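# Seat the orange-ringed plate onto the block's pin

## Task

Put the plate with the orange ring down flat on the block so that it sits over the post and the block's pin passes through the plate's pin hole, which is the one of its five small holes that differs from the other four. It only counts if the plate stays seated without the robot holding it there.

## Robot and tools

Robot: two six-joint arms with parallel grippers, left_arm and right_arm, facing each other across a table. Base positions in the scene frame: left_arm (-0.069, +0.504, +0.144) m, right_arm (-0.037, -0.455, +0.121) m. The names are labels only, not sides of any image. Scene frame: origin at the table centre, +z up, table surface at z = +0.020 m, left_arm's base on the +y side. A gripper's fingers extend along its own +x and close along its y. The reported hand point sits between the pads, roughly 3 to 4 cm short of the fingertips, and it gets less accurate the farther the arm reaches.

execute_actions(actions, pictures): actions holds zero or one item.
- [] commands nothing and returns the current state with camera pictures.
- Motion item: {"rows": [...], "steps": n}. n is 8 to 15 (default 15), each step 1/30 s. Each row is used for one step, and the final row repeats if rows run out. Every row has exactly 14 numbers covering both arms, even if one stays still: left_arm waist, shoulder, elbow, wrist pitch, wrist yaw, wrist roll, gripper opening, then the same seven for right_arm. The joint values are absolute target angles in radians, on the same scale that Joint positions prints, not offsets. Stated ranges: waist -3.054..3.054, shoulder 0.000..3.142, elbow 0.000..2.356, wrist pitch -1.571..1.571, wrist yaw -1.571..1.571, wrist roll -3.142..3.142. A target more than 0.010 past a range end, and farther out than the joint currently is, gets the whole call rejected, and nothing is sent. Targets beyond a joint's true end get clipped, and the result may say "joint sent to its limit".
- Gripper opening: a unitless value from -1 to 1. +1 means fully open, and empty fingers touch at about -0.80. Closing from fully open takes at least 0.5 s. For a firm hold, command roughly 0.07 less than grip_measured. A smaller gap below it gives a lighter hold.
- Wait item: {"steps": n} with no rows, n up to 300. It gives no new command and returns after n steps, counted from the previous result, with your reply time included.
- pictures: true asks for images with a motion or wait result.

Motion behaviour: joints move at limited speed. On every step each joint's target is held within a fixed distance of its measured angle: 0.211 rad for waist, shoulder and elbow, 0.213 for wrist pitch, 0.267 for wrist yaw and 0.228 for wrist roll. Targets are also pulled back so the hand never leads its measured position by more than 70 mm. Friction can stop joints short of the target, especially at long reach, and tiny changes may not move a joint at all, so check Joint positions after each move. A result is returned 8 steps before its action finishes, and those last steps run while you are composing the next call. Between calls the arms keep moving toward the last row sent until motion nearly stops or a step is HELD.

Result lines:
- State line (left_arm | right_arm): hand position in m, orientation quaternion wxyz, linear and angular velocity, all in the scene frame.
- Joint positions / Joint velocities: one block per arm, six joints in order, then the finger-pad gap in m (0.088 when fully open).
- grip_measured: the measured opening on the command scale. It can be about 1 mm off, and up to about 0.061 narrower while squeezing something hard.
- grip_effort_n: the gripper motor's own reported effort, negative when closing. It caps near 83 N, still reads high when the fingers are moving or pressed against a stop, and is n/a at the start.
- HELD: steps on which all or part of your row was not sent.
- "joint command not followed": a clearance check changed or blocked joint targets on some steps.
- MOTOR HOT appears from 50 °C. OVER-TEMPERATURE FAULT means a motor hit 95 °C and the arm is held until it cools. If it does not cool in time, that arm loses power and goes limp.
- Torque fault: a joint reached its load limit (N m: waist 16.6, shoulder 20.6, elbow 20.5, wrist pitch 5.42, wrist yaw 5.4, wrist roll 5.07, including the weight of anything held). The arm then freezes for 10 s and the rest of the call is dropped.

zoom_image(camera, region): camera is cam_high, cam_left_wrist or cam_right_wrist (all 504x504). region is [x0, y0, x1, y1] in pixels of that camera's latest image, origin at the top-left, at most 504x504. It returns an enlarged view.

show_instructions(): shows the reference images for the scene. read_manual(section): returns the URDF licence texts ("licences"). Neither one moves the robot.

finished_scene(scene): ends and grades the current scene, given by its number. This cannot be undone, so call it only once the plate rests seated by itself. Replying without any tool call ends the run.

Cameras: cam_high is fixed overhead, and each wrist camera rides on its own hand. Calibration data (K, distortion, world-to-camera transform) is given, but the real cameras may be off by a few degrees and millimetres.

Avoid: letting the arms collide or press against each other, knocking or dropping anything off the table, slamming, dropping or hard pushes, and holding loads for long periods, which heats the motors. Brief outside tugs on held parts or pushes on loose ones may happen. Faster, smoother, lower-effort work is preferred.

Each tool is called after "Request:" by a JSON object that holds its "op" and its "data".

Reference images:

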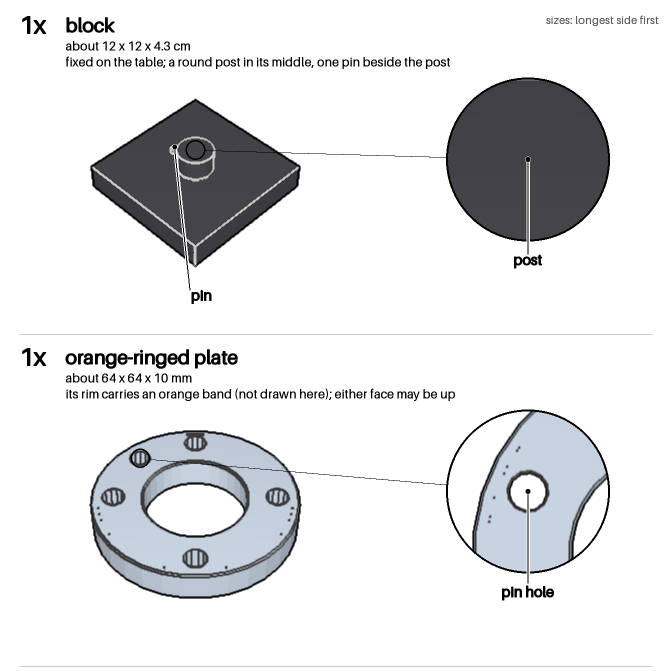

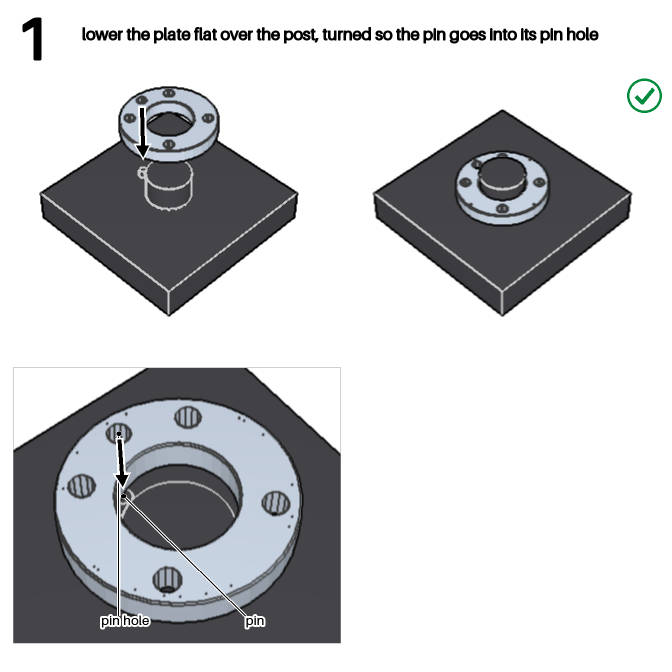

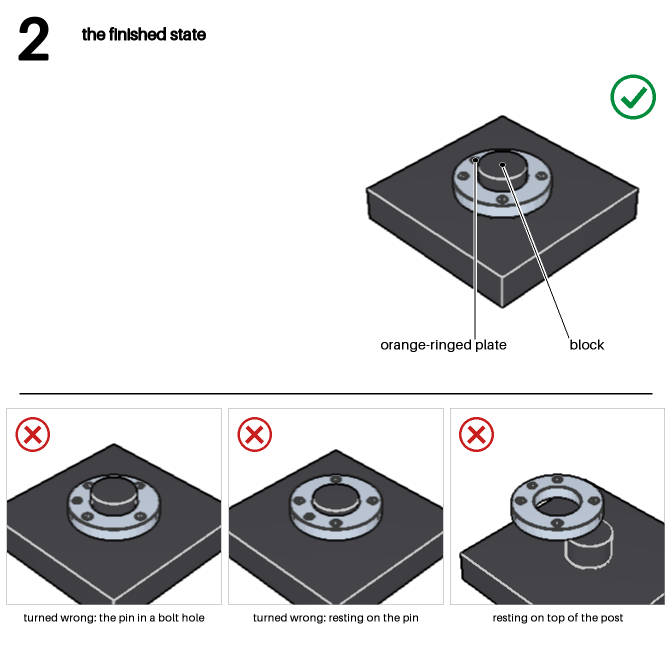

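## Session

Request:
{"op": "execute_actions", "data": {"actions": []}}

Scene clock: 0.00 s of 5100.00 s.
left_arm: end_effector_position=(+0.0159, +0.1372, +0.2394) grip_measured=+0.999 grip_effort_n=n/a end_effector_quat_wxyz=(-0.521, +0.394, -0.668, -0.357) end_effector_velocity=(+0.001, +0.004, -0.001) end_effector_angular_velocity=(+0.015, -0.002, +0.010) | right_arm: end_effector_position=(+0.0044, -0.2369, +0.3571) grip_measured=+1.000 grip_effort_n=n/a end_effector_quat_wxyz=(-0.227, +0.437, +0.696, -0.523) end_effector_velocity=(-0.001, -0.001, +0.000) end_effector_angular_velocity=(-0.004, +0.016, +0.001)
Joint positions: left_arm=[ 0.647  1.896  1.483 -1.051  0.186 -2.406  0.088] | right_arm=[-1.257  0.902  0.665 -0.687 -1.392 -2.849  0.088]
Joint velocities: left_arm=[ 0.002 -0.002 -0.007 -0.007 -0.007 -0.007 -0.   ] | right_arm=[-0.002 -0.002 -0.002 -0.007 -0.007  0.007  0.   ]
Motor temperatures (°C, as the motors report them): left_arm=[22 23 23 24 25 21] | right_arm=[22 21 22 22 23 22]
Heat: left arm: hottest wrist yaw 25 °C (+0.0 °C/min); right arm: hottest wrist yaw 23 °C (+0.0 °C/min).

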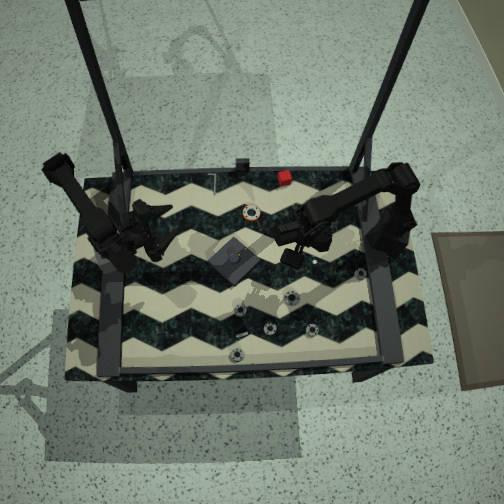

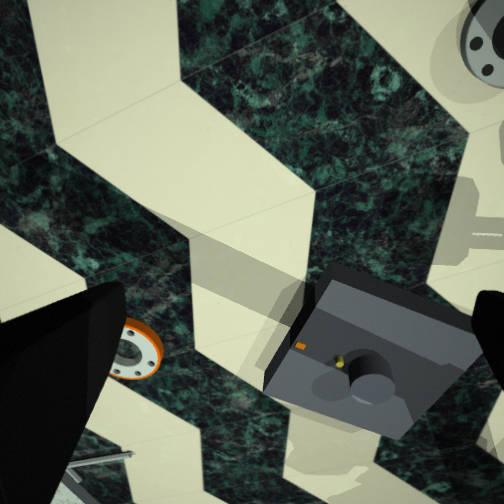

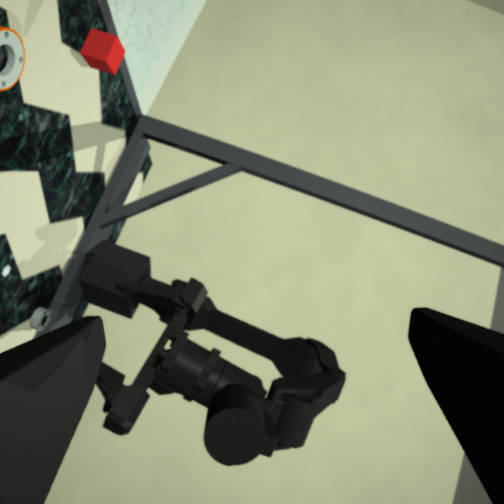

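Request:
{"op": "zoom_image", "data": {"camera": "cam_high", "region": [190, 170, 310, 290]}}

Request:
{"op": "zoom_image", "data": {"camera": "cam_left_wrist", "region": [90, 260, 490, 450]}}

Region (190, 170, 310, 290) of cam_high's 504x504 image, scaled by 4.200, with more detail than that image has.

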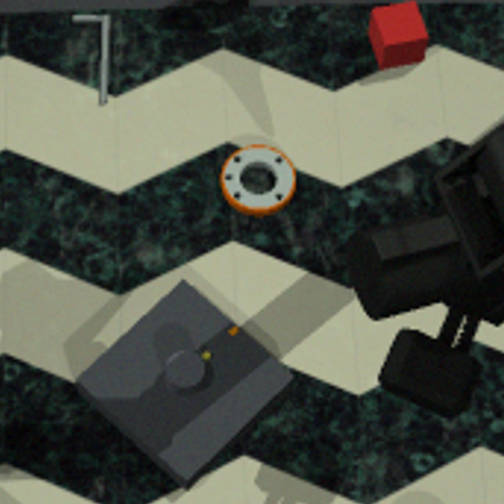

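Region (90, 260, 490, 450) of cam_left_wrist's 504x504 image, scaled by 1.260, with more detail than that image has; it fills the top 239 rows of this view, and the rest is white.

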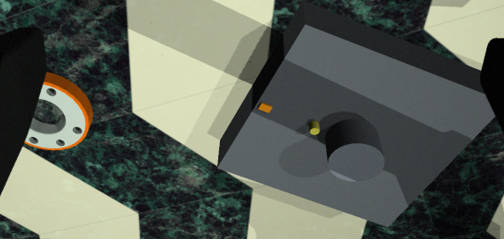

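Request:
{"op": "execute_actions", "data": {"actions": [{"rows":[[0.647,1.896,1.483,-1.051,0.186,-2.406,1,-1.2,0.93,0.69,-0.70,-1.33,-2.849,1],[0.647,1.896,1.483,-1.051,0.186,-2.406,1,-1.13,0.97,0.73,-0.71,-1.25,-2.849,1],[0.647,1.896,1.483,-1.051,0.186,-2.406,1,-1.05,1.02,0.78,-0.73,-1.16,-2.845,1],[0.647,1.896,1.483,-1.051,0.186,-2.406,1,-0.96,1.07,0.83,-0.75,-1.06,-2.84,1],[0.647,1.896,1.483,-1.051,0.186,-2.406,1,-0.87,1.12,0.88,-0.77,-0.96,-2.84,1],[0.647,1.896,1.483,-1.051,0.186,-2.406,1,-0.78,1.17,0.93,-0.79,-0.86,-2.835,1],[0.647,1.896,1.483,-1.051,0.186,-2.406,1,-0.69,1.22,0.98,-0.81,-0.76,-2.83,1],[0.647,1.896,1.483,-1.051,0.186,-2.406,1,-0.60,1.28,1.03,-0.83,-0.66,-2.83,1],[0.647,1.896,1.483,-1.051,0.186,-2.406,1,-0.51,1.34,1.08,-0.85,-0.56,-2.825,1],[0.647,1.896,1.483,-1.051,0.186,-2.406,1,-0.42,1.40,1.13,-0.87,-0.46,-2.82,1],[0.647,1.896,1.483,-1.051,0.186,-2.406,1,-0.33,1.46,1.19,-0.89,-0.36,-2.82,1],[0.647,1.896,1.483,-1.051,0.186,-2.406,1,-0.25,1.52,1.25,-0.91,-0.27,-2.815,1],[0.647,1.896,1.483,-1.051,0.186,-2.406,1,-0.18,1.58,1.31,-0.93,-0.19,-2.81,1],[0.647,1.896,1.483,-1.051,0.186,-2.406,1,-0.12,1.64,1.37,-0.95,-0.12,-2.81,1],[0.647,1.896,1.483,-1.051,0.186,-2.406,1,-0.07,1.70,1.43,-0.97,-0.07,-2.81,1]],"steps":15}]}}

Request:
{"op": "execute_actions", "data": {"actions": [{"rows":[[0.647,1.896,1.483,-1.051,0.186,-2.406,1,-0.04,1.76,1.48,-0.99,-0.03,-2.81,1],[0.647,1.896,1.483,-1.051,0.186,-2.406,1,-0.02,1.82,1.53,-1.01,-0.01,-2.81,1],[0.647,1.896,1.483,-1.051,0.186,-2.406,1,-0.01,1.88,1.58,-1.03,0,-2.81,1],[0.647,1.896,1.483,-1.051,0.186,-2.406,1,-0.01,1.94,1.63,-1.05,0,-2.81,1],[0.647,1.896,1.483,-1.051,0.186,-2.406,1,-0.01,2.0,1.68,-1.07,0,-2.81,1],[0.647,1.896,1.483,-1.051,0.186,-2.406,1,-0.01,2.06,1.74,-1.09,0,-2.81,1],[0.647,1.896,1.483,-1.051,0.186,-2.406,1,-0.01,2.12,1.80,-1.11,0,-2.81,1],[0.647,1.896,1.483,-1.051,0.186,-2.406,1,-0.01,2.18,1.85,-1.13,0,-2.81,1],[0.647,1.896,1.483,-1.051,0.186,-2.406,1,-0.01,2.24,1.90,-1.15,0,-2.81,1],[0.647,1.896,1.483,-1.051,0.186,-2.406,1,-0.01,2.29,1.95,-1.17,0,-2.81,1],[0.647,1.896,1.483,-1.051,0.186,-2.406,1,-0.01,2.34,1.99,-1.185,0,-2.81,1],[0.647,1.896,1.483,-1.051,0.186,-2.406,1,-0.01,2.38,2.03,-1.2,0,-2.81,1],[0.647,1.896,1.483,-1.051,0.186,-2.406,1,-0.01,2.405,2.055,-1.21,0,-2.81,1],[0.647,1.896,1.483,-1.051,0.186,-2.406,1,-0.01,2.42,2.067,-1.214,0,-2.81,1],[0.647,1.896,1.483,-1.051,0.186,-2.406,1,-0.01,2.427,2.072,-1.216,0,-2.81,1]],"steps":15}]}}

Request:
{"op": "execute_actions", "data": {"actions": [{"steps":20}], "pictures": true}}

Scene clock: 4.40 s of 5100.00 s.
left_arm: end_effector_position=(+0.0159, +0.1372, +0.2394) grip_measured=+0.999 grip_effort_n=-0.7 end_effector_quat_wxyz=(-0.521, +0.394, -0.668, -0.357) end_effector_velocity=(-0.003, +0.003, -0.001) end_effector_angular_velocity=(+0.015, -0.002, +0.001) | right_arm: end_effector_position=(-0.0070, -0.1943, +0.3347) grip_measured=+1.000 grip_effort_n=-0.7 end_effector_quat_wxyz=(-0.091, +0.476, +0.651, -0.584) end_effector_velocity=(-0.063, +0.287, -0.102) end_effector_angular_velocity=(-1.520, -1.120, +0.491)
Joint positions: left_arm=[ 0.647  1.896  1.483 -1.051  0.186 -2.406  0.088] | right_arm=[-0.966  1.092  0.848 -0.76  -1.025 -2.843  0.088]
Joint velocities: left_arm=[-0.007 -0.002 -0.007 -0.007 -0.007 -0.007 -0.   ] | right_arm=[ 1.692  1.389  1.399 -0.505  2.161  0.095  0.   ]
Motor temperatures (°C, as the motors report them): left_arm=[22 24 24 24 25 21] | right_arm=[22 21 23 22 23 22]
Heat: left arm: hottest wrist yaw 25 °C (+0.0 °C/min); right arm: hottest elbow 23 °C (+0.0 °C/min).
Steps of this call (steps 1 to 90: nothing new was sent; then 1.17 s passed at rest; steps 91 to 97: the first 7 steps of this action). Readings (joint positions):
91: left_arm=[0.647 1.896 1.483 -1.051 0.186 -2.406] | right_arm=[-1.252 0.905 0.666 -0.687 -1.383 -2.849]
92: left_arm=[0.647 1.896 1.483 -1.051 0.186 -2.406] | right_arm=[-1.231 0.913 0.674 -0.693 -1.354 -2.849]
94: left_arm=[0.647 1.896 1.483 -1.051 0.186 -2.406] | right_arm=[-1.139 0.964 0.721 -0.715 -1.244 -2.849]
97: the state above

Scene clock: 4.90 s of 5100.00 s.
left_arm: end_effector_position=(+0.0159, +0.1372, +0.2394) grip_measured=+0.999 grip_effort_n=-0.7 end_effector_quat_wxyz=(-0.521, +0.394, -0.668, -0.357) end_effector_velocity=(-0.001, +0.002, -0.000) end_effector_angular_velocity=(+0.010, -0.004, +0.005) | right_arm: end_effector_position=(-0.1202, -0.0525, +0.2594) grip_measured=+1.000 grip_effort_n=-2.6 end_effector_quat_wxyz=(+0.369, +0.556, +0.552, -0.500) end_effector_velocity=(-0.497, +0.094, -0.178) end_effector_angular_velocity=(-0.639, -0.586, +1.204)
Joint positions: left_arm=[ 0.647  1.896  1.483 -1.051  0.186 -2.406  0.088] | right_arm=[-0.16   1.887  1.624 -1.044 -0.064 -2.816  0.088]
Joint velocities: left_arm=[-0.002 -0.002 -0.002 -0.007 -0.007 -0.007 -0.   ] | right_arm=[ 1.321  1.389  1.321 -0.667  0.476 -0.007  0.   ]
Motor temperatures (°C, as the motors report them): left_arm=[22 24 24 24 25 21] | right_arm=[22 21 23 22 23 22]
Heat: left arm: hottest wrist yaw 25 °C (+0.0 °C/min); right arm: hottest elbow 23 °C (+0.0 °C/min).
Steps of this call (steps 1 to 8: the last 8 steps of your previous action; steps 9 to 15: the first 7 steps of this action). Readings (joint positions):
9: left_arm=[0.647 1.896 1.483 -1.051 0.186 -2.406] | right_arm=[-0.468 1.578 1.320 -0.932 -0.366 -2.818]
10: left_arm=[0.647 1.896 1.483 -1.051 0.186 -2.406] | right_arm=[-0.413 1.633 1.376 -0.952 -0.293 -2.817]
12: left_arm=[0.647 1.896 1.483 -1.051 0.186 -2.406] | right_arm=[-0.305 1.742 1.486 -0.990 -0.153 -2.816]
15: the state above

Scene clock: 5.57 s of 5100.00 s.
left_arm: end_effector_position=(+0.0159, +0.1372, +0.2394) grip_measured=+0.999 grip_effort_n=-0.7 end_effector_quat_wxyz=(-0.521, +0.394, -0.668, -0.357) end_effector_velocity=(-0.002, +0.007, +0.000) end_effector_angular_velocity=(+0.034, +0.004, +0.005) | right_arm: end_effector_position=(-0.1896, -0.0119, +0.1492) grip_measured=+1.000 grip_effort_n=-2.6 end_effector_quat_wxyz=(+0.502, +0.498, +0.500, -0.500) end_effector_velocity=(-0.005, +0.007, +0.010) end_effector_angular_velocity=(+0.028, +0.017, +0.010)
Joint positions: left_arm=[ 0.647  1.896  1.483 -1.051  0.186 -2.406  0.088] | right_arm=[-0.01   2.426  2.065 -1.213 -0.002 -2.814  0.088]
Joint velocities: left_arm=[-0.002 -0.002  0.002 -0.037 -0.007 -0.007 -0.   ] | right_arm=[ 0.002 -0.002  0.037 -0.007 -0.007 -0.007  0.   ]
Motor temperatures (°C, as the motors report them): left_arm=[22 25 24 24 25 21] | right_arm=[22 22 23 22 23 22]
Heat: left arm: hottest shoulder 25 °C (+0.0 °C/min); right arm: hottest elbow 23 °C (+0.0 °C/min).
Kept back: nothing.
Steps of this call (steps 1 to 8: the last 8 steps of your previous action; steps 9 to 20: the robot went on to your last target). Readings (joint positions):
1: left_arm=[0.647 1.896 1.483 -1.051 0.186 -2.406] | right_arm=[-0.117 1.938 1.674 -1.069 -0.048 -2.815]
2: left_arm=[0.647 1.896 1.483 -1.051 0.186 -2.406] | right_arm=[-0.079 1.990 1.729 -1.091 -0.035 -2.815]
4: left_arm=[0.647 1.896 1.483 -1.051 0.186 -2.406] | right_arm=[-0.026 2.096 1.843 -1.127 -0.024 -2.814]
8: left_arm=[0.647 1.896 1.483 -1.051 0.186 -2.406] | right_arm=[-0.002 2.294 2.011 -1.183 -0.008 -2.814]
20: the state above
camera_calibration (this result's frames):
cam_right_wrist: T_world_to_cam=[[-0.999269, 0.00309091, 0.0381078, -0.195837], [0.0137142, 0.959375, 0.281802, 0.00696657], [-0.0356887, 0.282118, -0.958716, 0.22011], [0, 0, 0, 1]] pos_world=[-0.187934, -0.0681752, 0.216522]

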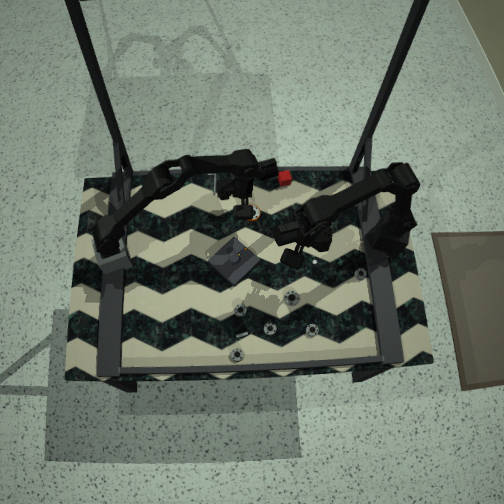

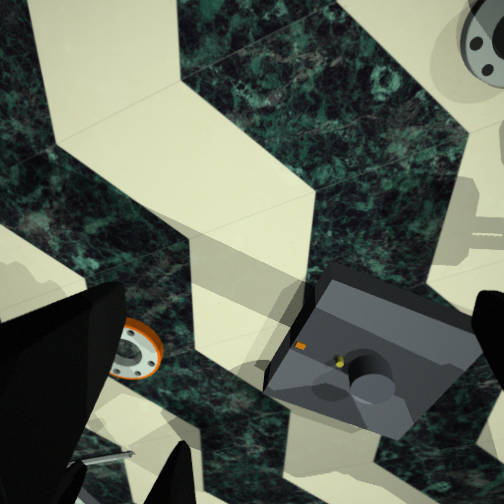

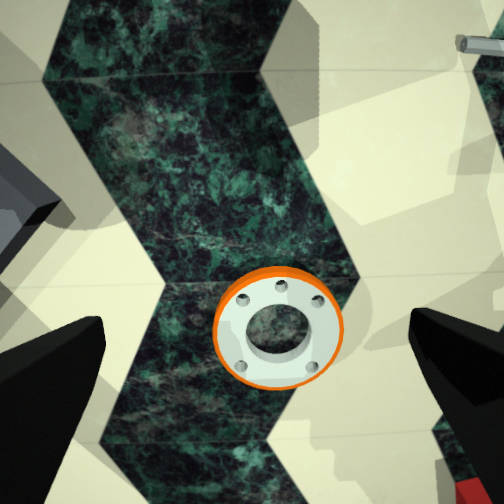

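Request:
{"op": "execute_actions", "data": {"actions": [{"rows":[[0.647,1.896,1.483,-1.051,0.186,-2.406,1,-0.01,2.435,2.08,-1.215,0,-2.81,1],[0.647,1.896,1.483,-1.051,0.186,-2.406,1,-0.009,2.45,2.095,-1.213,0,-2.805,1],[0.647,1.896,1.483,-1.051,0.186,-2.406,1,-0.008,2.47,2.115,-1.211,0,-2.80,1],[0.647,1.896,1.483,-1.051,0.186,-2.406,1,-0.007,2.495,2.14,-1.208,0,-2.795,1],[0.647,1.896,1.483,-1.051,0.186,-2.406,1,-0.006,2.525,2.17,-1.205,0,-2.79,1],[0.647,1.896,1.483,-1.051,0.186,-2.406,1,-0.005,2.555,2.2,-1.202,0,-2.785,1],[0.647,1.896,1.483,-1.051,0.186,-2.406,1,-0.004,2.585,2.23,-1.199,0,-2.78,1],[0.647,1.896,1.483,-1.051,0.186,-2.406,1,-0.004,2.615,2.26,-1.196,0,-2.775,1],[0.647,1.896,1.483,-1.051,0.186,-2.406,1,-0.004,2.645,2.285,-1.193,0,-2.775,1],[0.647,1.896,1.483,-1.051,0.186,-2.406,1,-0.004,2.67,2.31,-1.19,0,-2.775,1],[0.647,1.896,1.483,-1.051,0.186,-2.406,1,-0.004,2.69,2.328,-1.187,0,-2.775,1],[0.647,1.896,1.483,-1.051,0.186,-2.406,1,-0.004,2.705,2.34,-1.185,0,-2.775,1],[0.647,1.896,1.483,-1.051,0.186,-2.406,1,-0.004,2.716,2.347,-1.183,0,-2.775,1],[0.647,1.896,1.483,-1.051,0.186,-2.406,1,-0.004,2.723,2.35,-1.183,0,-2.775,1]],"steps":15}]}}

Request:
{"op": "execute_actions", "data": {"actions": [{"steps":18}], "pictures": true}}

Scene clock: 7.93 s of 5100.00 s.
left_arm: end_effector_position=(+0.0159, +0.1372, +0.2394) grip_measured=+0.999 grip_effort_n=-0.7 end_effector_quat_wxyz=(-0.521, +0.394, -0.668, -0.357) end_effector_velocity=(+0.003, +0.003, -0.001) end_effector_angular_velocity=(+0.015, -0.018, +0.012) | right_arm: end_effector_position=(-0.1958, +0.0055, +0.1429) grip_measured=+1.000 grip_effort_n=-2.6 end_effector_quat_wxyz=(+0.487, +0.507, +0.506, -0.500) end_effector_velocity=(-0.059, +0.166, -0.105) end_effector_angular_velocity=(+0.276, +0.106, -0.122)
Joint positions: left_arm=[ 0.647  1.896  1.483 -1.051  0.186 -2.406  0.088] | right_arm=[-0.009  2.491  2.157 -1.209 -0.002 -2.796  0.088]
Joint velocities: left_arm=[ 0.002 -0.002 -0.002 -0.007 -0.022 -0.007 -0.   ] | right_arm=[ 0.002  0.676  0.818  0.154 -0.007  0.125  0.   ]
Motor temperatures (°C, as the motors report them): left_arm=[22 25 25 24 25 21] | right_arm=[22 23 23 22 23 22]
Heat: left arm: hottest shoulder 25 °C (+0.0 °C/min); right arm: hottest shoulder 23 °C (+0.0 °C/min).
Steps of this call (steps 1 to 30: the robot went on to your last target; steps 31 to 64: nothing new was sent; steps 65 to 71: the first 7 steps of this action). Readings (joint positions):
65: left_arm=[0.647 1.896 1.483 -1.051 0.186 -2.406] | right_arm=[-0.010 2.426 2.065 -1.213 -0.002 -2.814]
66: left_arm=[0.647 1.896 1.483 -1.051 0.186 -2.406] | right_arm=[-0.010 2.426 2.068 -1.214 -0.002 -2.814]
68: left_arm=[0.647 1.896 1.483 -1.051 0.186 -2.406] | right_arm=[-0.010 2.439 2.088 -1.215 -0.002 -2.808]
71: the state above

Scene clock: 8.53 s of 5100.00 s.
left_arm: end_effector_position=(+0.0159, +0.1372, +0.2394) grip_measured=+0.999 grip_effort_n=-0.7 end_effector_quat_wxyz=(-0.521, +0.394, -0.668, -0.357) end_effector_velocity=(-0.001, +0.004, +0.001) end_effector_angular_velocity=(+0.022, +0.001, +0.020) | right_arm: end_effector_position=(-0.2055, +0.0295, +0.0826) grip_measured=+1.000 grip_effort_n=-2.6 end_effector_quat_wxyz=(+0.488, +0.508, +0.498, -0.505) end_effector_velocity=(-0.003, +0.001, +0.004) end_effector_angular_velocity=(+0.005, +0.009, +0.010)
Joint positions: left_arm=[ 0.647  1.896  1.483 -1.051  0.186 -2.406  0.088] | right_arm=[-0.007  2.714  2.341 -1.185 -0.002 -2.78   0.088]
Joint velocities: left_arm=[-0.002 -0.002  0.002 -0.022 -0.007 -0.022  0.   ] | right_arm=[ 0.002 -0.002  0.012 -0.007 -0.007 -0.007  0.   ]
Motor temperatures (°C, as the motors report them): left_arm=[22 25 25 24 25 21] | right_arm=[22 23 23 22 23 22]
Heat: left arm: hottest shoulder 25 °C (+0.0 °C/min); right arm: hottest shoulder 23 °C (+0.0 °C/min).
Kept back: nothing.
Steps of this call (steps 1 to 8: the last 8 steps of your previous action; steps 9 to 18: the robot went on to your last target). Readings (joint positions):
1: left_arm=[0.647 1.896 1.483 -1.051 0.186 -2.406] | right_arm=[-0.009 2.515 2.185 -1.205 -0.002 -2.791]
2: left_arm=[0.647 1.896 1.483 -1.051 0.186 -2.406] | right_arm=[-0.009 2.542 2.213 -1.202 -0.002 -2.788]
4: left_arm=[0.647 1.896 1.483 -1.051 0.186 -2.406] | right_arm=[-0.008 2.598 2.262 -1.195 -0.002 -2.783]
8: left_arm=[0.647 1.896 1.483 -1.051 0.186 -2.406] | right_arm=[-0.007 2.686 2.315 -1.188 -0.002 -2.780]
18: the state above
camera_calibration (this result's frames):
cam_right_wrist: T_world_to_cam=[[-0.998444, 0.0340585, 0.0441461, -0.210576], [0.045668, 0.953775, 0.29703, -0.00834089], [-0.0319891, 0.298584, -0.953847, 0.143896], [0, 0, 0, 1]] pos_world=[-0.205264, -0.0278377, 0.149028]

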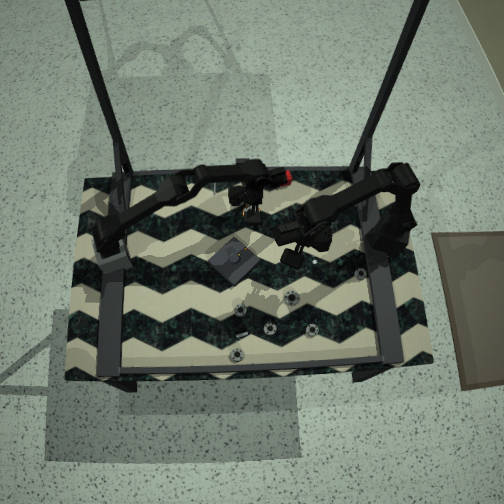

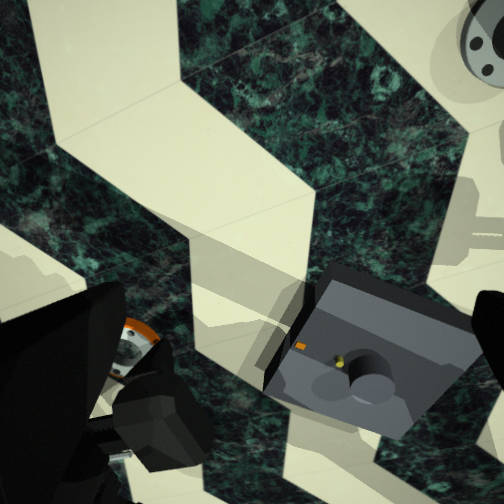

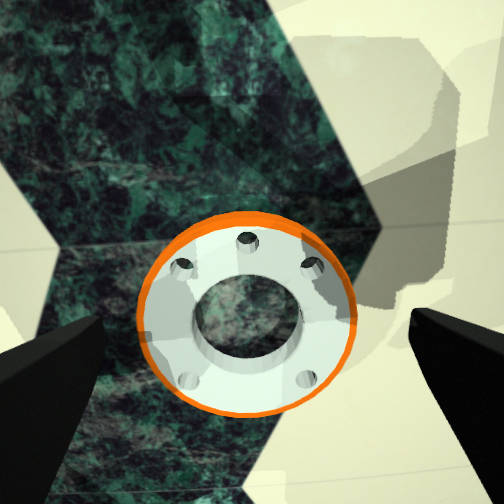

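Request:
{"op": "execute_actions", "data": {"actions": [{"rows":[[0.647,1.896,1.483,-1.051,0.186,-2.406,1,-0.008,2.727,2.35,-1.179,0,-2.775,1],[0.647,1.896,1.483,-1.051,0.186,-2.406,1,-0.012,2.731,2.35,-1.175,0,-2.775,1],[0.647,1.896,1.483,-1.051,0.186,-2.406,1,-0.015,2.735,2.35,-1.171,0,-2.775,1],[0.647,1.896,1.483,-1.051,0.186,-2.406,1,-0.015,2.739,2.35,-1.167,0,-2.775,1]],"steps":8}]}}

Request:
{"op": "execute_actions", "data": {"actions": [{"steps":15}], "pictures": true}}

Scene clock: 10.00 s of 5100.00 s.
left_arm: end_effector_position=(+0.0159, +0.1372, +0.2394) grip_measured=+0.999 grip_effort_n=-0.7 end_effector_quat_wxyz=(-0.521, +0.394, -0.668, -0.357) end_effector_velocity=(-0.000, +0.001, +0.003) end_effector_angular_velocity=(+0.001, -0.007, +0.005) | right_arm: end_effector_position=(-0.2055, +0.0296, +0.0827) grip_measured=+1.000 grip_effort_n=-2.6 end_effector_quat_wxyz=(+0.488, +0.508, +0.498, -0.505) end_effector_velocity=(-0.000, +0.001, +0.001) end_effector_angular_velocity=(+0.005, +0.009, +0.005)
Joint positions: left_arm=[ 0.647  1.896  1.483 -1.051  0.186 -2.406  0.088] | right_arm=[-0.007  2.714  2.342 -1.185 -0.002 -2.78   0.088]
Joint velocities: left_arm=[-0.002 -0.007  0.002 -0.007 -0.007 -0.007 -0.   ] | right_arm=[-0.002 -0.002 -0.002  0.007 -0.007 -0.007  0.   ]
Motor temperatures (°C, as the motors report them): left_arm=[22 26 25 24 25 21] | right_arm=[22 24 24 22 23 22]
Heat: left arm: hottest shoulder 26 °C (+6.0 °C/min); right arm: hottest shoulder 24 °C (+6.0 °C/min).
Kept back: the last 8 steps of this action.
Steps of this call (steps 1 to 15: the robot went on to your last target; steps 16 to 44: nothing new was sent). Readings (joint positions):
1: left_arm=[0.647 1.896 1.483 -1.051 0.186 -2.406] | right_arm=[-0.007 2.714 2.342 -1.185 -0.002 -2.780]
2: left_arm=[0.647 1.896 1.483 -1.051 0.186 -2.406] | right_arm=[-0.007 2.714 2.342 -1.185 -0.002 -2.780]
4: left_arm=[0.647 1.896 1.483 -1.051 0.186 -2.406] | right_arm=[-0.007 2.714 2.342 -1.185 -0.002 -2.780]
8: left_arm=[0.647 1.896 1.483 -1.051 0.186 -2.406] | right_arm=[-0.007 2.714 2.342 -1.185 -0.002 -2.780]
44: the state above

Scene clock: 10.50 s of 5100.00 s.
left_arm: end_effector_position=(+0.0159, +0.1372, +0.2394) grip_measured=+0.999 grip_effort_n=-0.7 end_effector_quat_wxyz=(-0.521, +0.394, -0.668, -0.357) end_effector_velocity=(-0.001, -0.001, +0.000) end_effector_angular_velocity=(-0.004, -0.008, +0.001) | right_arm: end_effector_position=(-0.2034, +0.0325, +0.0788) grip_measured=+1.000 grip_effort_n=-2.1 end_effector_quat_wxyz=(+0.485, +0.511, +0.498, -0.506) end_effector_velocity=(+0.001, -0.002, +0.001) end_effector_angular_velocity=(-0.014, +0.018, +0.000)
Joint positions: left_arm=[ 0.647  1.896  1.483 -1.051  0.186 -2.406  0.088] | right_arm=[-0.012  2.722  2.342 -1.17  -0.002 -2.779  0.088]
Joint velocities: left_arm=[-0.007 -0.002 -0.002  0.007 -0.007 -0.007 -0.   ] | right_arm=[-0.007 -0.002 -0.002 -0.007 -0.022 -0.007  0.   ]
Motor temperatures (°C, as the motors report them): left_arm=[22 26 25 24 25 21] | right_arm=[22 24 24 22 23 22]
Heat: left arm: hottest shoulder 26 °C (+5.7 °C/min); right arm: hottest shoulder 24 °C (+5.7 °C/min).
Kept back: nothing.
Steps of this call (steps 1 to 8: the last 8 steps of your previous action; steps 9 to 15: the robot went on to your last target). Readings (joint positions):
1: left_arm=[0.647 1.896 1.483 -1.051 0.186 -2.406] | right_arm=[-0.007 2.714 2.342 -1.185 -0.002 -2.780]
2: left_arm=[0.647 1.896 1.483 -1.051 0.186 -2.406] | right_arm=[-0.007 2.714 2.342 -1.184 -0.002 -2.780]
4: left_arm=[0.647 1.896 1.483 -1.051 0.186 -2.406] | right_arm=[-0.008 2.715 2.342 -1.178 -0.002 -2.779]
8: left_arm=[0.647 1.896 1.483 -1.051 0.186 -2.406] | right_arm=[-0.011 2.718 2.342 -1.172 -0.002 -2.779]
15: the state above
camera_calibration (this result's frames):
cam_right_wrist: T_world_to_cam=[[-0.998111, 0.0398402, 0.0467607, -0.208772], [0.0521924, 0.95142, 0.30344, -0.00929556], [-0.0323999, 0.305307, -0.951702, 0.138954], [0, 0, 0, 1]] pos_world=[-0.20339, -0.0252622, 0.144826]

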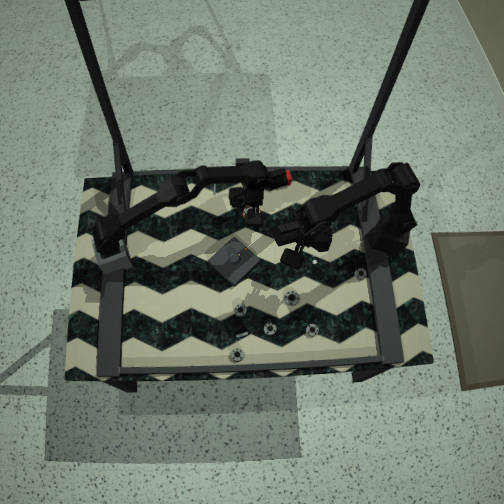

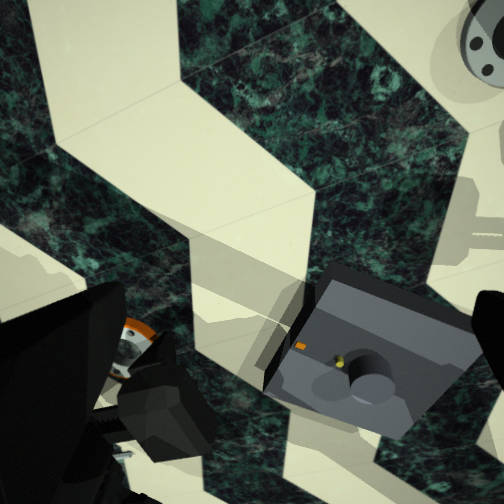

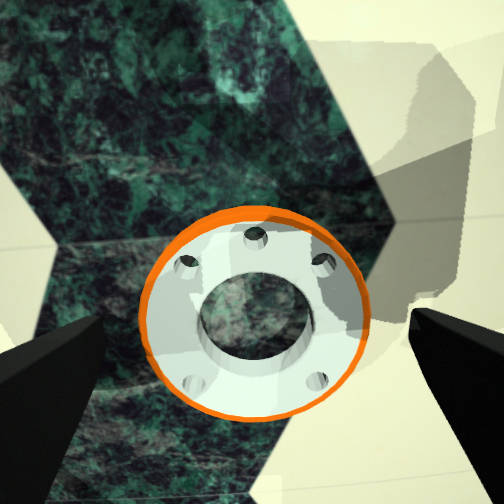

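Request:
{"op": "execute_actions", "data": {"actions": [{"rows":[[0.647,1.896,1.483,-1.051,0.186,-2.406,1,-0.015,2.743,2.35,-1.171,0,-2.775,1],[0.647,1.896,1.483,-1.051,0.186,-2.406,1,-0.015,2.747,2.35,-1.174,0,-2.775,1],[0.647,1.896,1.483,-1.051,0.186,-2.406,1,-0.015,2.752,2.35,-1.177,0,-2.775,1]],"steps":8}]}}

Request:
{"op": "execute_actions", "data": {"actions": [{"steps":20}], "pictures": true}}

Scene clock: 11.17 s of 5100.00 s.
left_arm: end_effector_position=(+0.0159, +0.1372, +0.2394) grip_measured=+0.999 grip_effort_n=-0.7 end_effector_quat_wxyz=(-0.521, +0.394, -0.668, -0.357) end_effector_velocity=(+0.002, +0.003, -0.001) end_effector_angular_velocity=(+0.017, -0.015, +0.021) | right_arm: end_effector_position=(-0.2034, +0.0325, +0.0788) grip_measured=+1.000 grip_effort_n=-2.6 end_effector_quat_wxyz=(+0.485, +0.511, +0.498, -0.506) end_effector_velocity=(-0.001, -0.002, +0.001) end_effector_angular_velocity=(-0.014, +0.018, +0.020)
Joint positions: left_arm=[ 0.647  1.896  1.483 -1.051  0.186 -2.406  0.088] | right_arm=[-0.012  2.722  2.342 -1.17  -0.002 -2.779  0.088]
Joint velocities: left_arm=[-0.002 -0.002 -0.002 -0.007 -0.022 -0.022 -0.   ] | right_arm=[-0.002 -0.002 -0.002 -0.007 -0.022 -0.022  0.   ]
Motor temperatures (°C, as the motors report them): left_arm=[22 26 25 24 25 21] | right_arm=[22 25 24 22 23 22]
Heat: left arm: hottest shoulder 26 °C (+5.4 °C/min); right arm: hottest shoulder 25 °C (+10.7 °C/min).
Kept back: the last 8 steps of this action.
Steps of this call (steps 1 to 15: the robot went on to your last target; steps 16 to 20: nothing new was sent). Readings (joint positions):
1: left_arm=[0.647 1.896 1.483 -1.051 0.186 -2.406] | right_arm=[-0.012 2.722 2.342 -1.170 -0.002 -2.779]
2: left_arm=[0.647 1.896 1.483 -1.051 0.186 -2.406] | right_arm=[-0.012 2.722 2.342 -1.170 -0.002 -2.779]
4: left_arm=[0.647 1.896 1.483 -1.051 0.186 -2.406] | right_arm=[-0.012 2.722 2.342 -1.170 -0.002 -2.779]
8: left_arm=[0.647 1.896 1.483 -1.051 0.186 -2.406] | right_arm=[-0.012 2.722 2.342 -1.170 -0.002 -2.779]
20: the state above

Scene clock: 11.83 s of 5100.00 s.
left_arm: end_effector_position=(+0.0159, +0.1372, +0.2394) grip_measured=+0.999 grip_effort_n=-1.2 end_effector_quat_wxyz=(-0.521, +0.394, -0.668, -0.357) end_effector_velocity=(-0.003, +0.002, +0.000) end_effector_angular_velocity=(+0.006, +0.010, +0.004) | right_arm: end_effector_position=(-0.2022, +0.0303, +0.0735) grip_measured=+1.000 grip_effort_n=-2.6 end_effector_quat_wxyz=(+0.489, +0.509, +0.493, -0.509) end_effector_velocity=(+0.003, -0.001, +0.001) end_effector_angular_velocity=(-0.009, +0.004, +0.015)
Joint positions: left_arm=[ 0.647  1.896  1.483 -1.051  0.186 -2.406  0.088] | right_arm=[-0.013  2.733  2.342 -1.174 -0.002 -2.779  0.088]
Joint velocities: left_arm=[-0.002 -0.002 -0.002 -0.007  0.007 -0.007 -0.   ] | right_arm=[-0.007 -0.002 -0.002 -0.007 -0.007 -0.022  0.   ]
Motor temperatures (°C, as the motors report them): left_arm=[22 26 25 24 25 21] | right_arm=[22 25 24 22 23 22]
Heat: left arm: hottest shoulder 26 °C (+5.1 °C/min); right arm: hottest shoulder 25 °C (+10.1 °C/min).
Kept back: nothing.
Steps of this call (steps 1 to 8: the last 8 steps of your previous action; steps 9 to 20: the robot went on to your last target). Readings (joint positions):
1: left_arm=[0.647 1.896 1.483 -1.051 0.186 -2.406] | right_arm=[-0.012 2.722 2.342 -1.170 -0.002 -2.779]
2: left_arm=[0.647 1.896 1.483 -1.051 0.186 -2.406] | right_arm=[-0.012 2.723 2.342 -1.170 -0.002 -2.779]
4: left_arm=[0.647 1.896 1.483 -1.051 0.186 -2.406] | right_arm=[-0.012 2.726 2.342 -1.170 -0.002 -2.779]
8: left_arm=[0.647 1.896 1.483 -1.051 0.186 -2.406] | right_arm=[-0.013 2.733 2.342 -1.173 -0.002 -2.779]
20: the state above
camera_calibration (this result's frames):
cam_right_wrist: T_world_to_cam=[[-0.99826, 0.0419843, 0.0414042, -0.20696], [0.0522257, 0.955522, 0.290258, -0.00476791], [-0.0273763, 0.291915, -0.956052, 0.136383], [0, 0, 0, 1]] pos_world=[-0.202618, -0.0265673, 0.140342]

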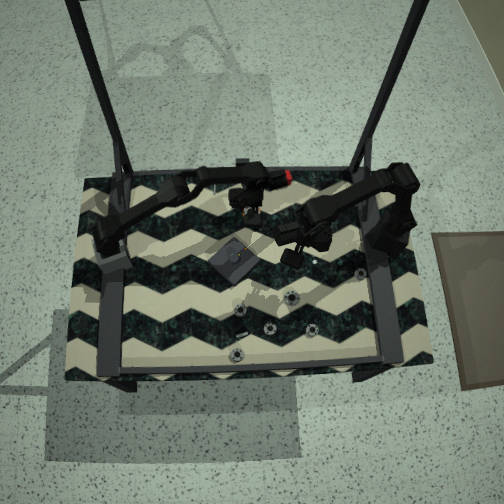

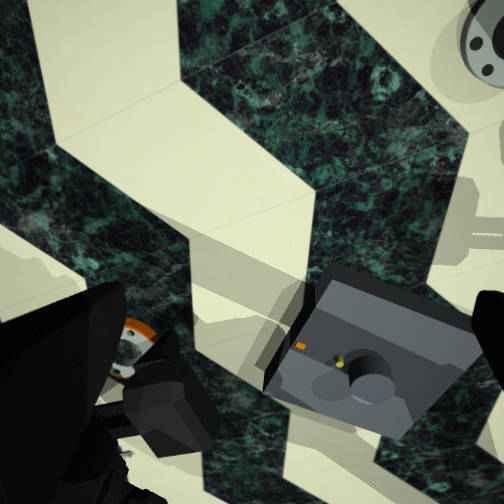

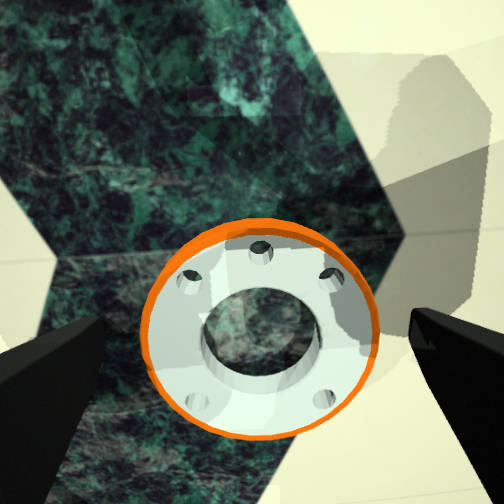

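Request:
{"op": "execute_actions", "data": {"actions": [{"rows":[[0.647,1.896,1.483,-1.051,0.186,-2.406,1,-0.013,2.745,2.35,-1.177,0,-2.775,0.9],[0.647,1.896,1.483,-1.051,0.186,-2.406,1,-0.013,2.745,2.35,-1.177,0,-2.775,0.8],[0.647,1.896,1.483,-1.051,0.186,-2.406,1,-0.013,2.745,2.35,-1.177,0,-2.775,0.7],[0.647,1.896,1.483,-1.051,0.186,-2.406,1,-0.013,2.745,2.35,-1.177,0,-2.775,0.63],[0.647,1.896,1.483,-1.051,0.186,-2.406,1,-0.013,2.745,2.35,-1.177,0,-2.775,0.59],[0.647,1.896,1.483,-1.051,0.186,-2.406,1,-0.013,2.745,2.35,-1.177,0,-2.775,0.56],[0.647,1.896,1.483,-1.051,0.186,-2.406,1,-0.013,2.745,2.35,-1.177,0,-2.775,0.53],[0.647,1.896,1.483,-1.051,0.186,-2.406,1,-0.013,2.745,2.35,-1.177,0,-2.775,0.50],[0.647,1.896,1.483,-1.051,0.186,-2.406,1,-0.013,2.745,2.35,-1.177,0,-2.775,0.47],[0.647,1.896,1.483,-1.051,0.186,-2.406,1,-0.013,2.745,2.35,-1.177,0,-2.775,0.44]],"steps":12}]}}

Request:
{"op": "execute_actions", "data": {"actions": [{"steps":15}], "pictures": true}}

Scene clock: 12.73 s of 5100.00 s.
left_arm: end_effector_position=(+0.0159, +0.1372, +0.2394) grip_measured=+0.999 grip_effort_n=-0.7 end_effector_quat_wxyz=(-0.521, +0.394, -0.668, -0.357) end_effector_velocity=(+0.001, +0.004, -0.003) end_effector_angular_velocity=(+0.017, -0.003, -0.004) | right_arm: end_effector_position=(-0.2022, +0.0303, +0.0735) grip_measured=+0.820 grip_effort_n=-16.5 end_effector_quat_wxyz=(+0.489, +0.509, +0.493, -0.508) end_effector_velocity=(-0.002, -0.003, +0.001) end_effector_angular_velocity=(-0.009, +0.005, +0.010)
Joint positions: left_arm=[ 0.647  1.896  1.483 -1.051  0.186 -2.406  0.088] | right_arm=[-0.013  2.733  2.342 -1.174 -0.002 -2.779  0.079]
Joint velocities: left_arm=[ 0.002  0.002 -0.007 -0.007 -0.007  0.007 -0.   ] | right_arm=[ 0.002 -0.002 -0.002 -0.007 -0.007 -0.007 -0.101]
Motor temperatures (°C, as the motors report them): left_arm=[22 26 25 24 25 21] | right_arm=[22 25 24 22 23 22]
Heat: left arm: hottest shoulder 26 °C (+4.7 °C/min); right arm: hottest shoulder 25 °C (+9.4 °C/min).
Steps of this call (steps 1 to 15: the robot went on to your last target; steps 16 to 23: nothing new was sent; steps 24 to 27: the first 4 steps of this action). Readings (joint positions):
24: left_arm=[0.647 1.896 1.483 -1.051 0.186 -2.406] | right_arm=[-0.013 2.733 2.342 -1.174 -0.002 -2.779]
25: left_arm=[0.647 1.896 1.483 -1.051 0.186 -2.406] | right_arm=[-0.013 2.733 2.342 -1.174 -0.002 -2.779]
27: the state above

Scene clock: 13.23 s of 5100.00 s.
left_arm: end_effector_position=(+0.0159, +0.1372, +0.2394) grip_measured=+0.999 grip_effort_n=-0.7 end_effector_quat_wxyz=(-0.521, +0.394, -0.668, -0.357) end_effector_velocity=(+0.000, -0.001, +0.002) end_effector_angular_velocity=(-0.011, -0.012, -0.009) | right_arm: end_effector_position=(-0.2024, +0.0301, +0.0735) grip_measured=+0.467 grip_effort_n=-83.5 end_effector_quat_wxyz=(+0.489, +0.509, +0.493, -0.508) end_effector_velocity=(+0.001, -0.002, +0.001) end_effector_angular_velocity=(-0.009, +0.005, +0.005)
Joint positions: left_arm=[ 0.647  1.896  1.483 -1.051  0.186 -2.406  0.088] | right_arm=[-0.013  2.733  2.342 -1.175 -0.002 -2.779  0.062]
Joint velocities: left_arm=[-0.002 -0.007 -0.002  0.007 -0.007  0.007 -0.   ] | right_arm=[-0.002 -0.002 -0.002 -0.007 -0.007 -0.007 -0.   ]
Motor temperatures (°C, as the motors report them): left_arm=[22 26 25 24 25 21] | right_arm=[22 25 24 22 23 22]
Heat: left arm: hottest shoulder 26 °C (+4.5 °C/min); right arm: hottest shoulder 25 °C (+9.1 °C/min).
Kept back: nothing.
Steps of this call (steps 1 to 8: the last 8 steps of your previous action; steps 9 to 15: the robot went on to your last target). Readings (joint positions):
1: left_arm=[0.647 1.896 1.483 -1.051 0.186 -2.406] | right_arm=[-0.013 2.733 2.342 -1.174 -0.002 -2.779]
2: left_arm=[0.647 1.896 1.483 -1.051 0.186 -2.406] | right_arm=[-0.013 2.733 2.342 -1.174 -0.002 -2.779]
4: left_arm=[0.647 1.896 1.483 -1.051 0.186 -2.406] | right_arm=[-0.013 2.733 2.342 -1.174 -0.002 -2.779]
8: left_arm=[0.647 1.896 1.483 -1.051 0.186 -2.406] | right_arm=[-0.013 2.733 2.342 -1.175 -0.002 -2.779]
15: the state above
All arms were judged still, so your last target was given up. Only a new action makes them travel on or press farther. Fingers that are still opening or closing keep moving.
camera_calibration (this result's frames):
cam_right_wrist: T_world_to_cam=[[-0.998297, 0.0412376, 0.0412647, -0.207087], [0.0514605, 0.955666, 0.28992, -0.00475828], [-0.0274797, 0.29155, -0.956161, 0.136418], [0, 0, 0, 1]] pos_world=[-0.202741, -0.0266855, 0.140362]

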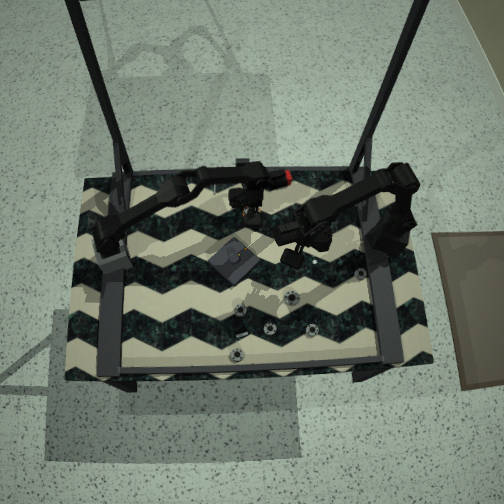

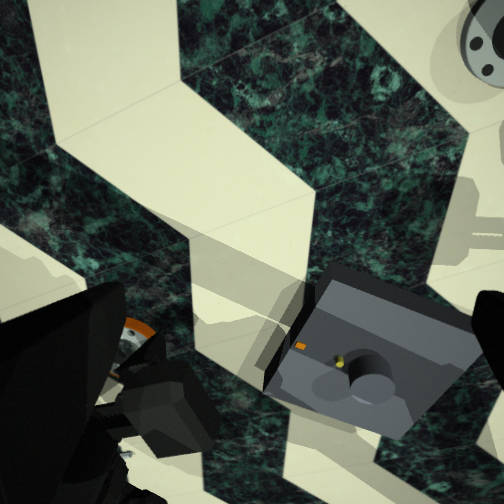

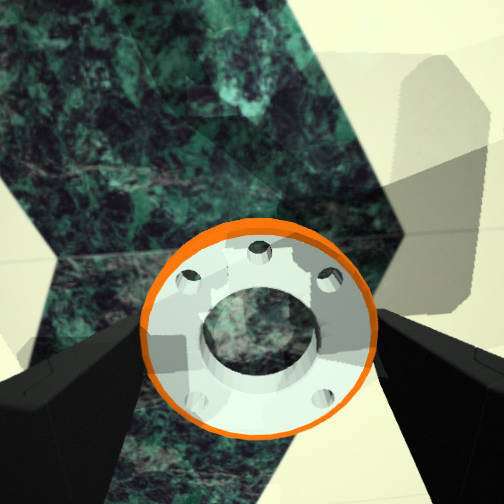

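Request:
{"op": "execute_actions", "data": {"actions": [{"rows":[[0.647,1.896,1.483,-1.051,0.186,-2.406,1,-0.013,2.72,2.342,-1.177,0,-2.775,0.40],[0.647,1.896,1.483,-1.051,0.186,-2.406,1,-0.013,2.70,2.335,-1.185,0,-2.775,0.40],[0.647,1.896,1.483,-1.051,0.186,-2.406,1,-0.013,2.675,2.32,-1.195,0,-2.76,0.40],[0.647,1.896,1.483,-1.051,0.186,-2.406,1,-0.013,2.645,2.295,-1.205,0,-2.73,0.40],[0.647,1.896,1.483,-1.051,0.186,-2.406,1,-0.013,2.61,2.26,-1.21,0,-2.68,0.40],[0.647,1.896,1.483,-1.051,0.186,-2.406,1,-0.013,2.575,2.22,-1.21,0,-2.62,0.40],[0.647,1.896,1.483,-1.051,0.186,-2.406,1,-0.013,2.54,2.18,-1.205,0,-2.55,0.40],[0.647,1.896,1.483,-1.051,0.186,-2.406,1,-0.02,2.505,2.14,-1.20,0,-2.47,0.40],[0.647,1.896,1.483,-1.051,0.186,-2.406,1,-0.03,2.475,2.10,-1.19,0,-2.39,0.40],[0.647,1.896,1.483,-1.051,0.186,-2.406,1,-0.045,2.445,2.06,-1.18,0,-2.31,0.40],[0.647,1.896,1.483,-1.051,0.186,-2.406,1,-0.06,2.42,2.02,-1.167,0,-2.23,0.40],[0.647,1.896,1.483,-1.051,0.186,-2.406,1,-0.08,2.395,1.98,-1.152,0,-2.15,0.40],[0.647,1.896,1.483,-1.051,0.186,-2.406,1,-0.10,2.372,1.94,-1.135,0,-2.07,0.40],[0.647,1.896,1.483,-1.051,0.186,-2.406,1,-0.12,2.35,1.90,-1.118,0,-1.99,0.40],[0.647,1.896,1.483,-1.051,0.186,-2.406,1,-0.14,2.33,1.865,-1.103,0,-1.91,0.40]],"steps":15}]}}

Request:
{"op": "execute_actions", "data": {"actions": [{"rows":[[0.647,1.896,1.483,-1.051,0.186,-2.406,1,-0.16,2.31,1.83,-1.088,0,-1.83,0.40],[0.647,1.896,1.483,-1.051,0.186,-2.406,1,-0.18,2.292,1.80,-1.076,0,-1.75,0.40],[0.647,1.896,1.483,-1.051,0.186,-2.406,1,-0.20,2.276,1.772,-1.064,0,-1.67,0.40],[0.647,1.896,1.483,-1.051,0.186,-2.406,1,-0.22,2.262,1.747,-1.053,0,-1.59,0.40],[0.647,1.896,1.483,-1.051,0.186,-2.406,1,-0.24,2.25,1.725,-1.043,0,-1.51,0.40],[0.647,1.896,1.483,-1.051,0.186,-2.406,1,-0.26,2.24,1.706,-1.034,0,-1.43,0.40],[0.647,1.896,1.483,-1.051,0.186,-2.406,1,-0.28,2.231,1.69,-1.027,0,-1.35,0.40],[0.647,1.896,1.483,-1.051,0.186,-2.406,1,-0.30,2.224,1.678,-1.022,0,-1.27,0.40],[0.647,1.896,1.483,-1.051,0.186,-2.406,1,-0.32,2.219,1.669,-1.018,0,-1.19,0.40],[0.647,1.896,1.483,-1.051,0.186,-2.406,1,-0.338,2.215,1.663,-1.016,0,-1.11,0.40],[0.647,1.896,1.483,-1.051,0.186,-2.406,1,-0.354,2.213,1.659,-1.014,0,-1.04,0.40],[0.647,1.896,1.483,-1.051,0.186,-2.406,1,-0.368,2.213,1.659,-1.014,0,-0.98,0.40],[0.647,1.896,1.483,-1.051,0.186,-2.406,1,-0.379,2.213,1.659,-1.014,0,-0.93,0.40],[0.647,1.896,1.483,-1.051,0.186,-2.406,1,-0.386,2.213,1.659,-1.014,0,-0.89,0.40],[0.647,1.896,1.483,-1.051,0.186,-2.406,1,-0.39,2.213,1.659,-1.014,0,-0.866,0.40]],"steps":15}]}}

Request:
{"op": "execute_actions", "data": {"actions": [{"steps":18}], "pictures": true}}

Scene clock: 16.70 s of 5100.00 s.
left_arm: end_effector_position=(+0.0159, +0.1372, +0.2394) grip_measured=+0.999 grip_effort_n=-0.7 end_effector_quat_wxyz=(-0.521, +0.394, -0.668, -0.357) end_effector_velocity=(-0.000, +0.001, +0.001) end_effector_angular_velocity=(+0.006, -0.005, +0.005) | right_arm: end_effector_position=(-0.1980, +0.0175, +0.0933) grip_measured=+0.467 grip_effort_n=-83.5 end_effector_quat_wxyz=(+0.469, +0.531, +0.460, -0.536) end_effector_velocity=(+0.041, -0.120, +0.203) end_effector_angular_velocity=(-0.065, -0.036, -1.358)
Joint positions: left_arm=[ 0.647  1.896  1.483 -1.051  0.186 -2.406  0.088] | right_arm=[-0.013  2.654  2.267 -1.199 -0.002 -2.676  0.062]
Joint velocities: left_arm=[-0.002 -0.002  0.002 -0.007 -0.007 -0.007  0.   ] | right_arm=[-0.002 -0.891 -0.911 -0.051 -0.007  1.355  0.   ]
Motor temperatures (°C, as the motors report them): left_arm=[22 27 26 24 25 21] | right_arm=[22 27 25 22 23 22]
Heat: left arm: hottest shoulder 27 °C (+7.2 °C/min); right arm: hottest shoulder 27 °C (+14.4 °C/min).
Steps of this call (steps 1 to 90: nothing new was sent; then 0.23 s passed at rest; steps 91 to 97: the first 7 steps of this action). Readings (joint positions):
91: left_arm=[0.647 1.896 1.483 -1.051 0.186 -2.406] | right_arm=[-0.013 2.733 2.342 -1.175 -0.002 -2.779]
92: left_arm=[0.647 1.896 1.483 -1.051 0.186 -2.406] | right_arm=[-0.013 2.731 2.342 -1.175 -0.002 -2.779]
94: left_arm=[0.647 1.896 1.483 -1.051 0.186 -2.406] | right_arm=[-0.013 2.718 2.335 -1.182 -0.002 -2.767]
97: the state above

Scene clock: 17.20 s of 5100.00 s.
left_arm: end_effector_position=(+0.0159, +0.1372, +0.2394) grip_measured=+0.999 grip_effort_n=-0.7 end_effector_quat_wxyz=(-0.521, +0.394, -0.668, -0.357) end_effector_velocity=(+0.000, +0.000, -0.001) end_effector_angular_velocity=(+0.001, -0.007, +0.005) | right_arm: end_effector_position=(-0.0852, -0.0246, +0.1380) grip_measured=+0.467 grip_effort_n=-83.5 end_effector_quat_wxyz=(-0.108, -0.699, -0.105, +0.699) end_effector_velocity=(+0.273, -0.099, -0.052) end_effector_angular_velocity=(-0.203, -0.022, -2.383)
Joint positions: left_arm=[ 0.647  1.896  1.483 -1.051  0.186 -2.406  0.088] | right_arm=[-0.23   2.278  1.76  -1.057 -0.001 -1.761  0.062]
Joint velocities: left_arm=[-0.002 -0.002 -0.007  0.007 -0.007 -0.007 -0.   ] | right_arm=[-0.603 -0.281 -0.696  0.212 -0.007  1.78  -0.001]
Motor temperatures (°C, as the motors report them): left_arm=[22 27 26 24 25 21] | right_arm=[22 27 25 22 23 22]
Heat: left arm: hottest shoulder 27 °C (+7.0 °C/min); right arm: hottest shoulder 27 °C (+14.0 °C/min).
Steps of this call (steps 1 to 8: the last 8 steps of your previous action; steps 9 to 15: the first 7 steps of this action). Readings (joint positions):
9: left_arm=[0.647 1.896 1.483 -1.051 0.186 -2.406] | right_arm=[-0.094 2.362 1.948 -1.127 -0.002 -2.129]
10: left_arm=[0.647 1.896 1.483 -1.051 0.186 -2.406] | right_arm=[-0.117 2.342 1.912 -1.113 -0.002 -2.067]
12: left_arm=[0.647 1.896 1.483 -1.051 0.186 -2.406] | right_arm=[-0.164 2.311 1.844 -1.089 -0.002 -1.945]
15: the state above

Scene clock: 17.80 s of 5100.00 s.
left_arm: end_effector_position=(+0.0159, +0.1372, +0.2394) grip_measured=+0.999 grip_effort_n=-0.7 end_effector_quat_wxyz=(-0.521, +0.394, -0.668, -0.357) end_effector_velocity=(-0.001, +0.003, -0.001) end_effector_angular_velocity=(+0.015, -0.002, +0.005) | right_arm: end_effector_position=(-0.0151, -0.0349, +0.1385) grip_measured=+0.467 grip_effort_n=-83.5 end_effector_quat_wxyz=(+0.254, -0.660, +0.253, +0.660) end_effector_velocity=(+0.000, +0.002, -0.000) end_effector_angular_velocity=(+0.008, +0.007, -0.171)
Joint positions: left_arm=[ 0.647  1.896  1.483 -1.051  0.186 -2.406  0.088] | right_arm=[-0.392  2.224  1.672 -1.017  0.001 -0.888  0.062]
Joint velocities: left_arm=[-0.002 -0.002 -0.007 -0.007 -0.007 -0.007 -0.   ] | right_arm=[-0.002  0.002  0.002  0.007 -0.007  0.168  0.   ]
Motor temperatures (°C, as the motors report them): left_arm=[22 27 26 24 25 21] | right_arm=[22 27 25 22 23 22]
Heat: left arm: hottest shoulder 27 °C (+6.7 °C/min); right arm: hottest shoulder 27 °C (+13.5 °C/min).
Kept back: nothing.
Steps of this call (steps 1 to 8: the last 8 steps of your previous action; steps 9 to 18: the robot went on to your last target). Readings (joint positions):
1: left_arm=[0.647 1.896 1.483 -1.051 0.186 -2.406] | right_arm=[-0.249 2.269 1.739 -1.048 -0.001 -1.700]
2: left_arm=[0.647 1.896 1.483 -1.051 0.186 -2.406] | right_arm=[-0.268 2.260 1.721 -1.041 -0.001 -1.638]
4: left_arm=[0.647 1.896 1.483 -1.051 0.186 -2.406] | right_arm=[-0.306 2.246 1.695 -1.030 -0.001 -1.514]
8: left_arm=[0.647 1.896 1.483 -1.051 0.186 -2.406] | right_arm=[-0.369 2.228 1.677 -1.020 -0.000 -1.268]
18: the state above
camera_calibration (this result's frames):
cam_right_wrist: T_world_to_cam=[[0.674686, 0.737095, 0.0385877, 0.0298374], [0.699464, -0.655185, 0.285451, -0.0169106], [0.235686, -0.165599, -0.957616, 0.210885], [0, 0, 0, 1]] pos_world=[-0.0580053, 0.00184973, 0.205623]

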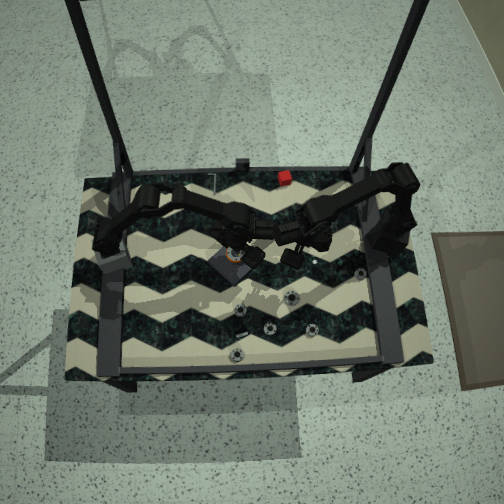

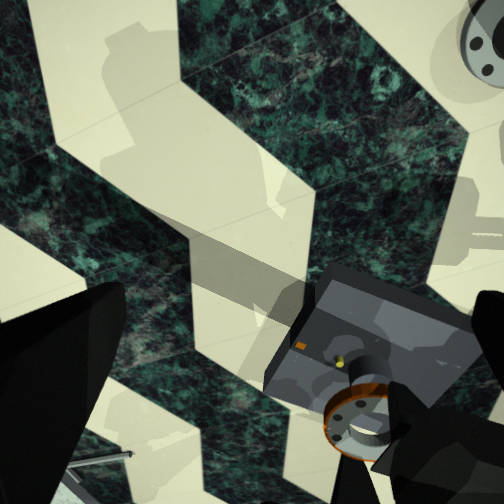

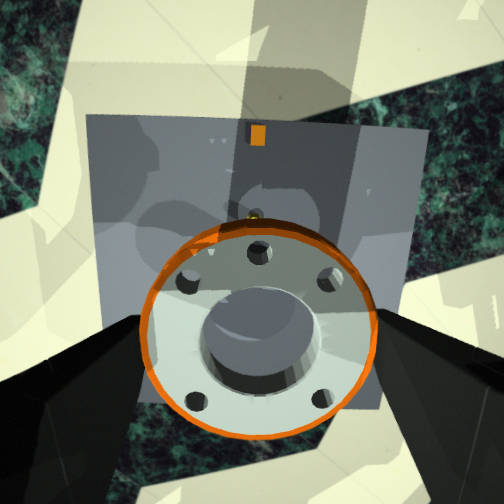

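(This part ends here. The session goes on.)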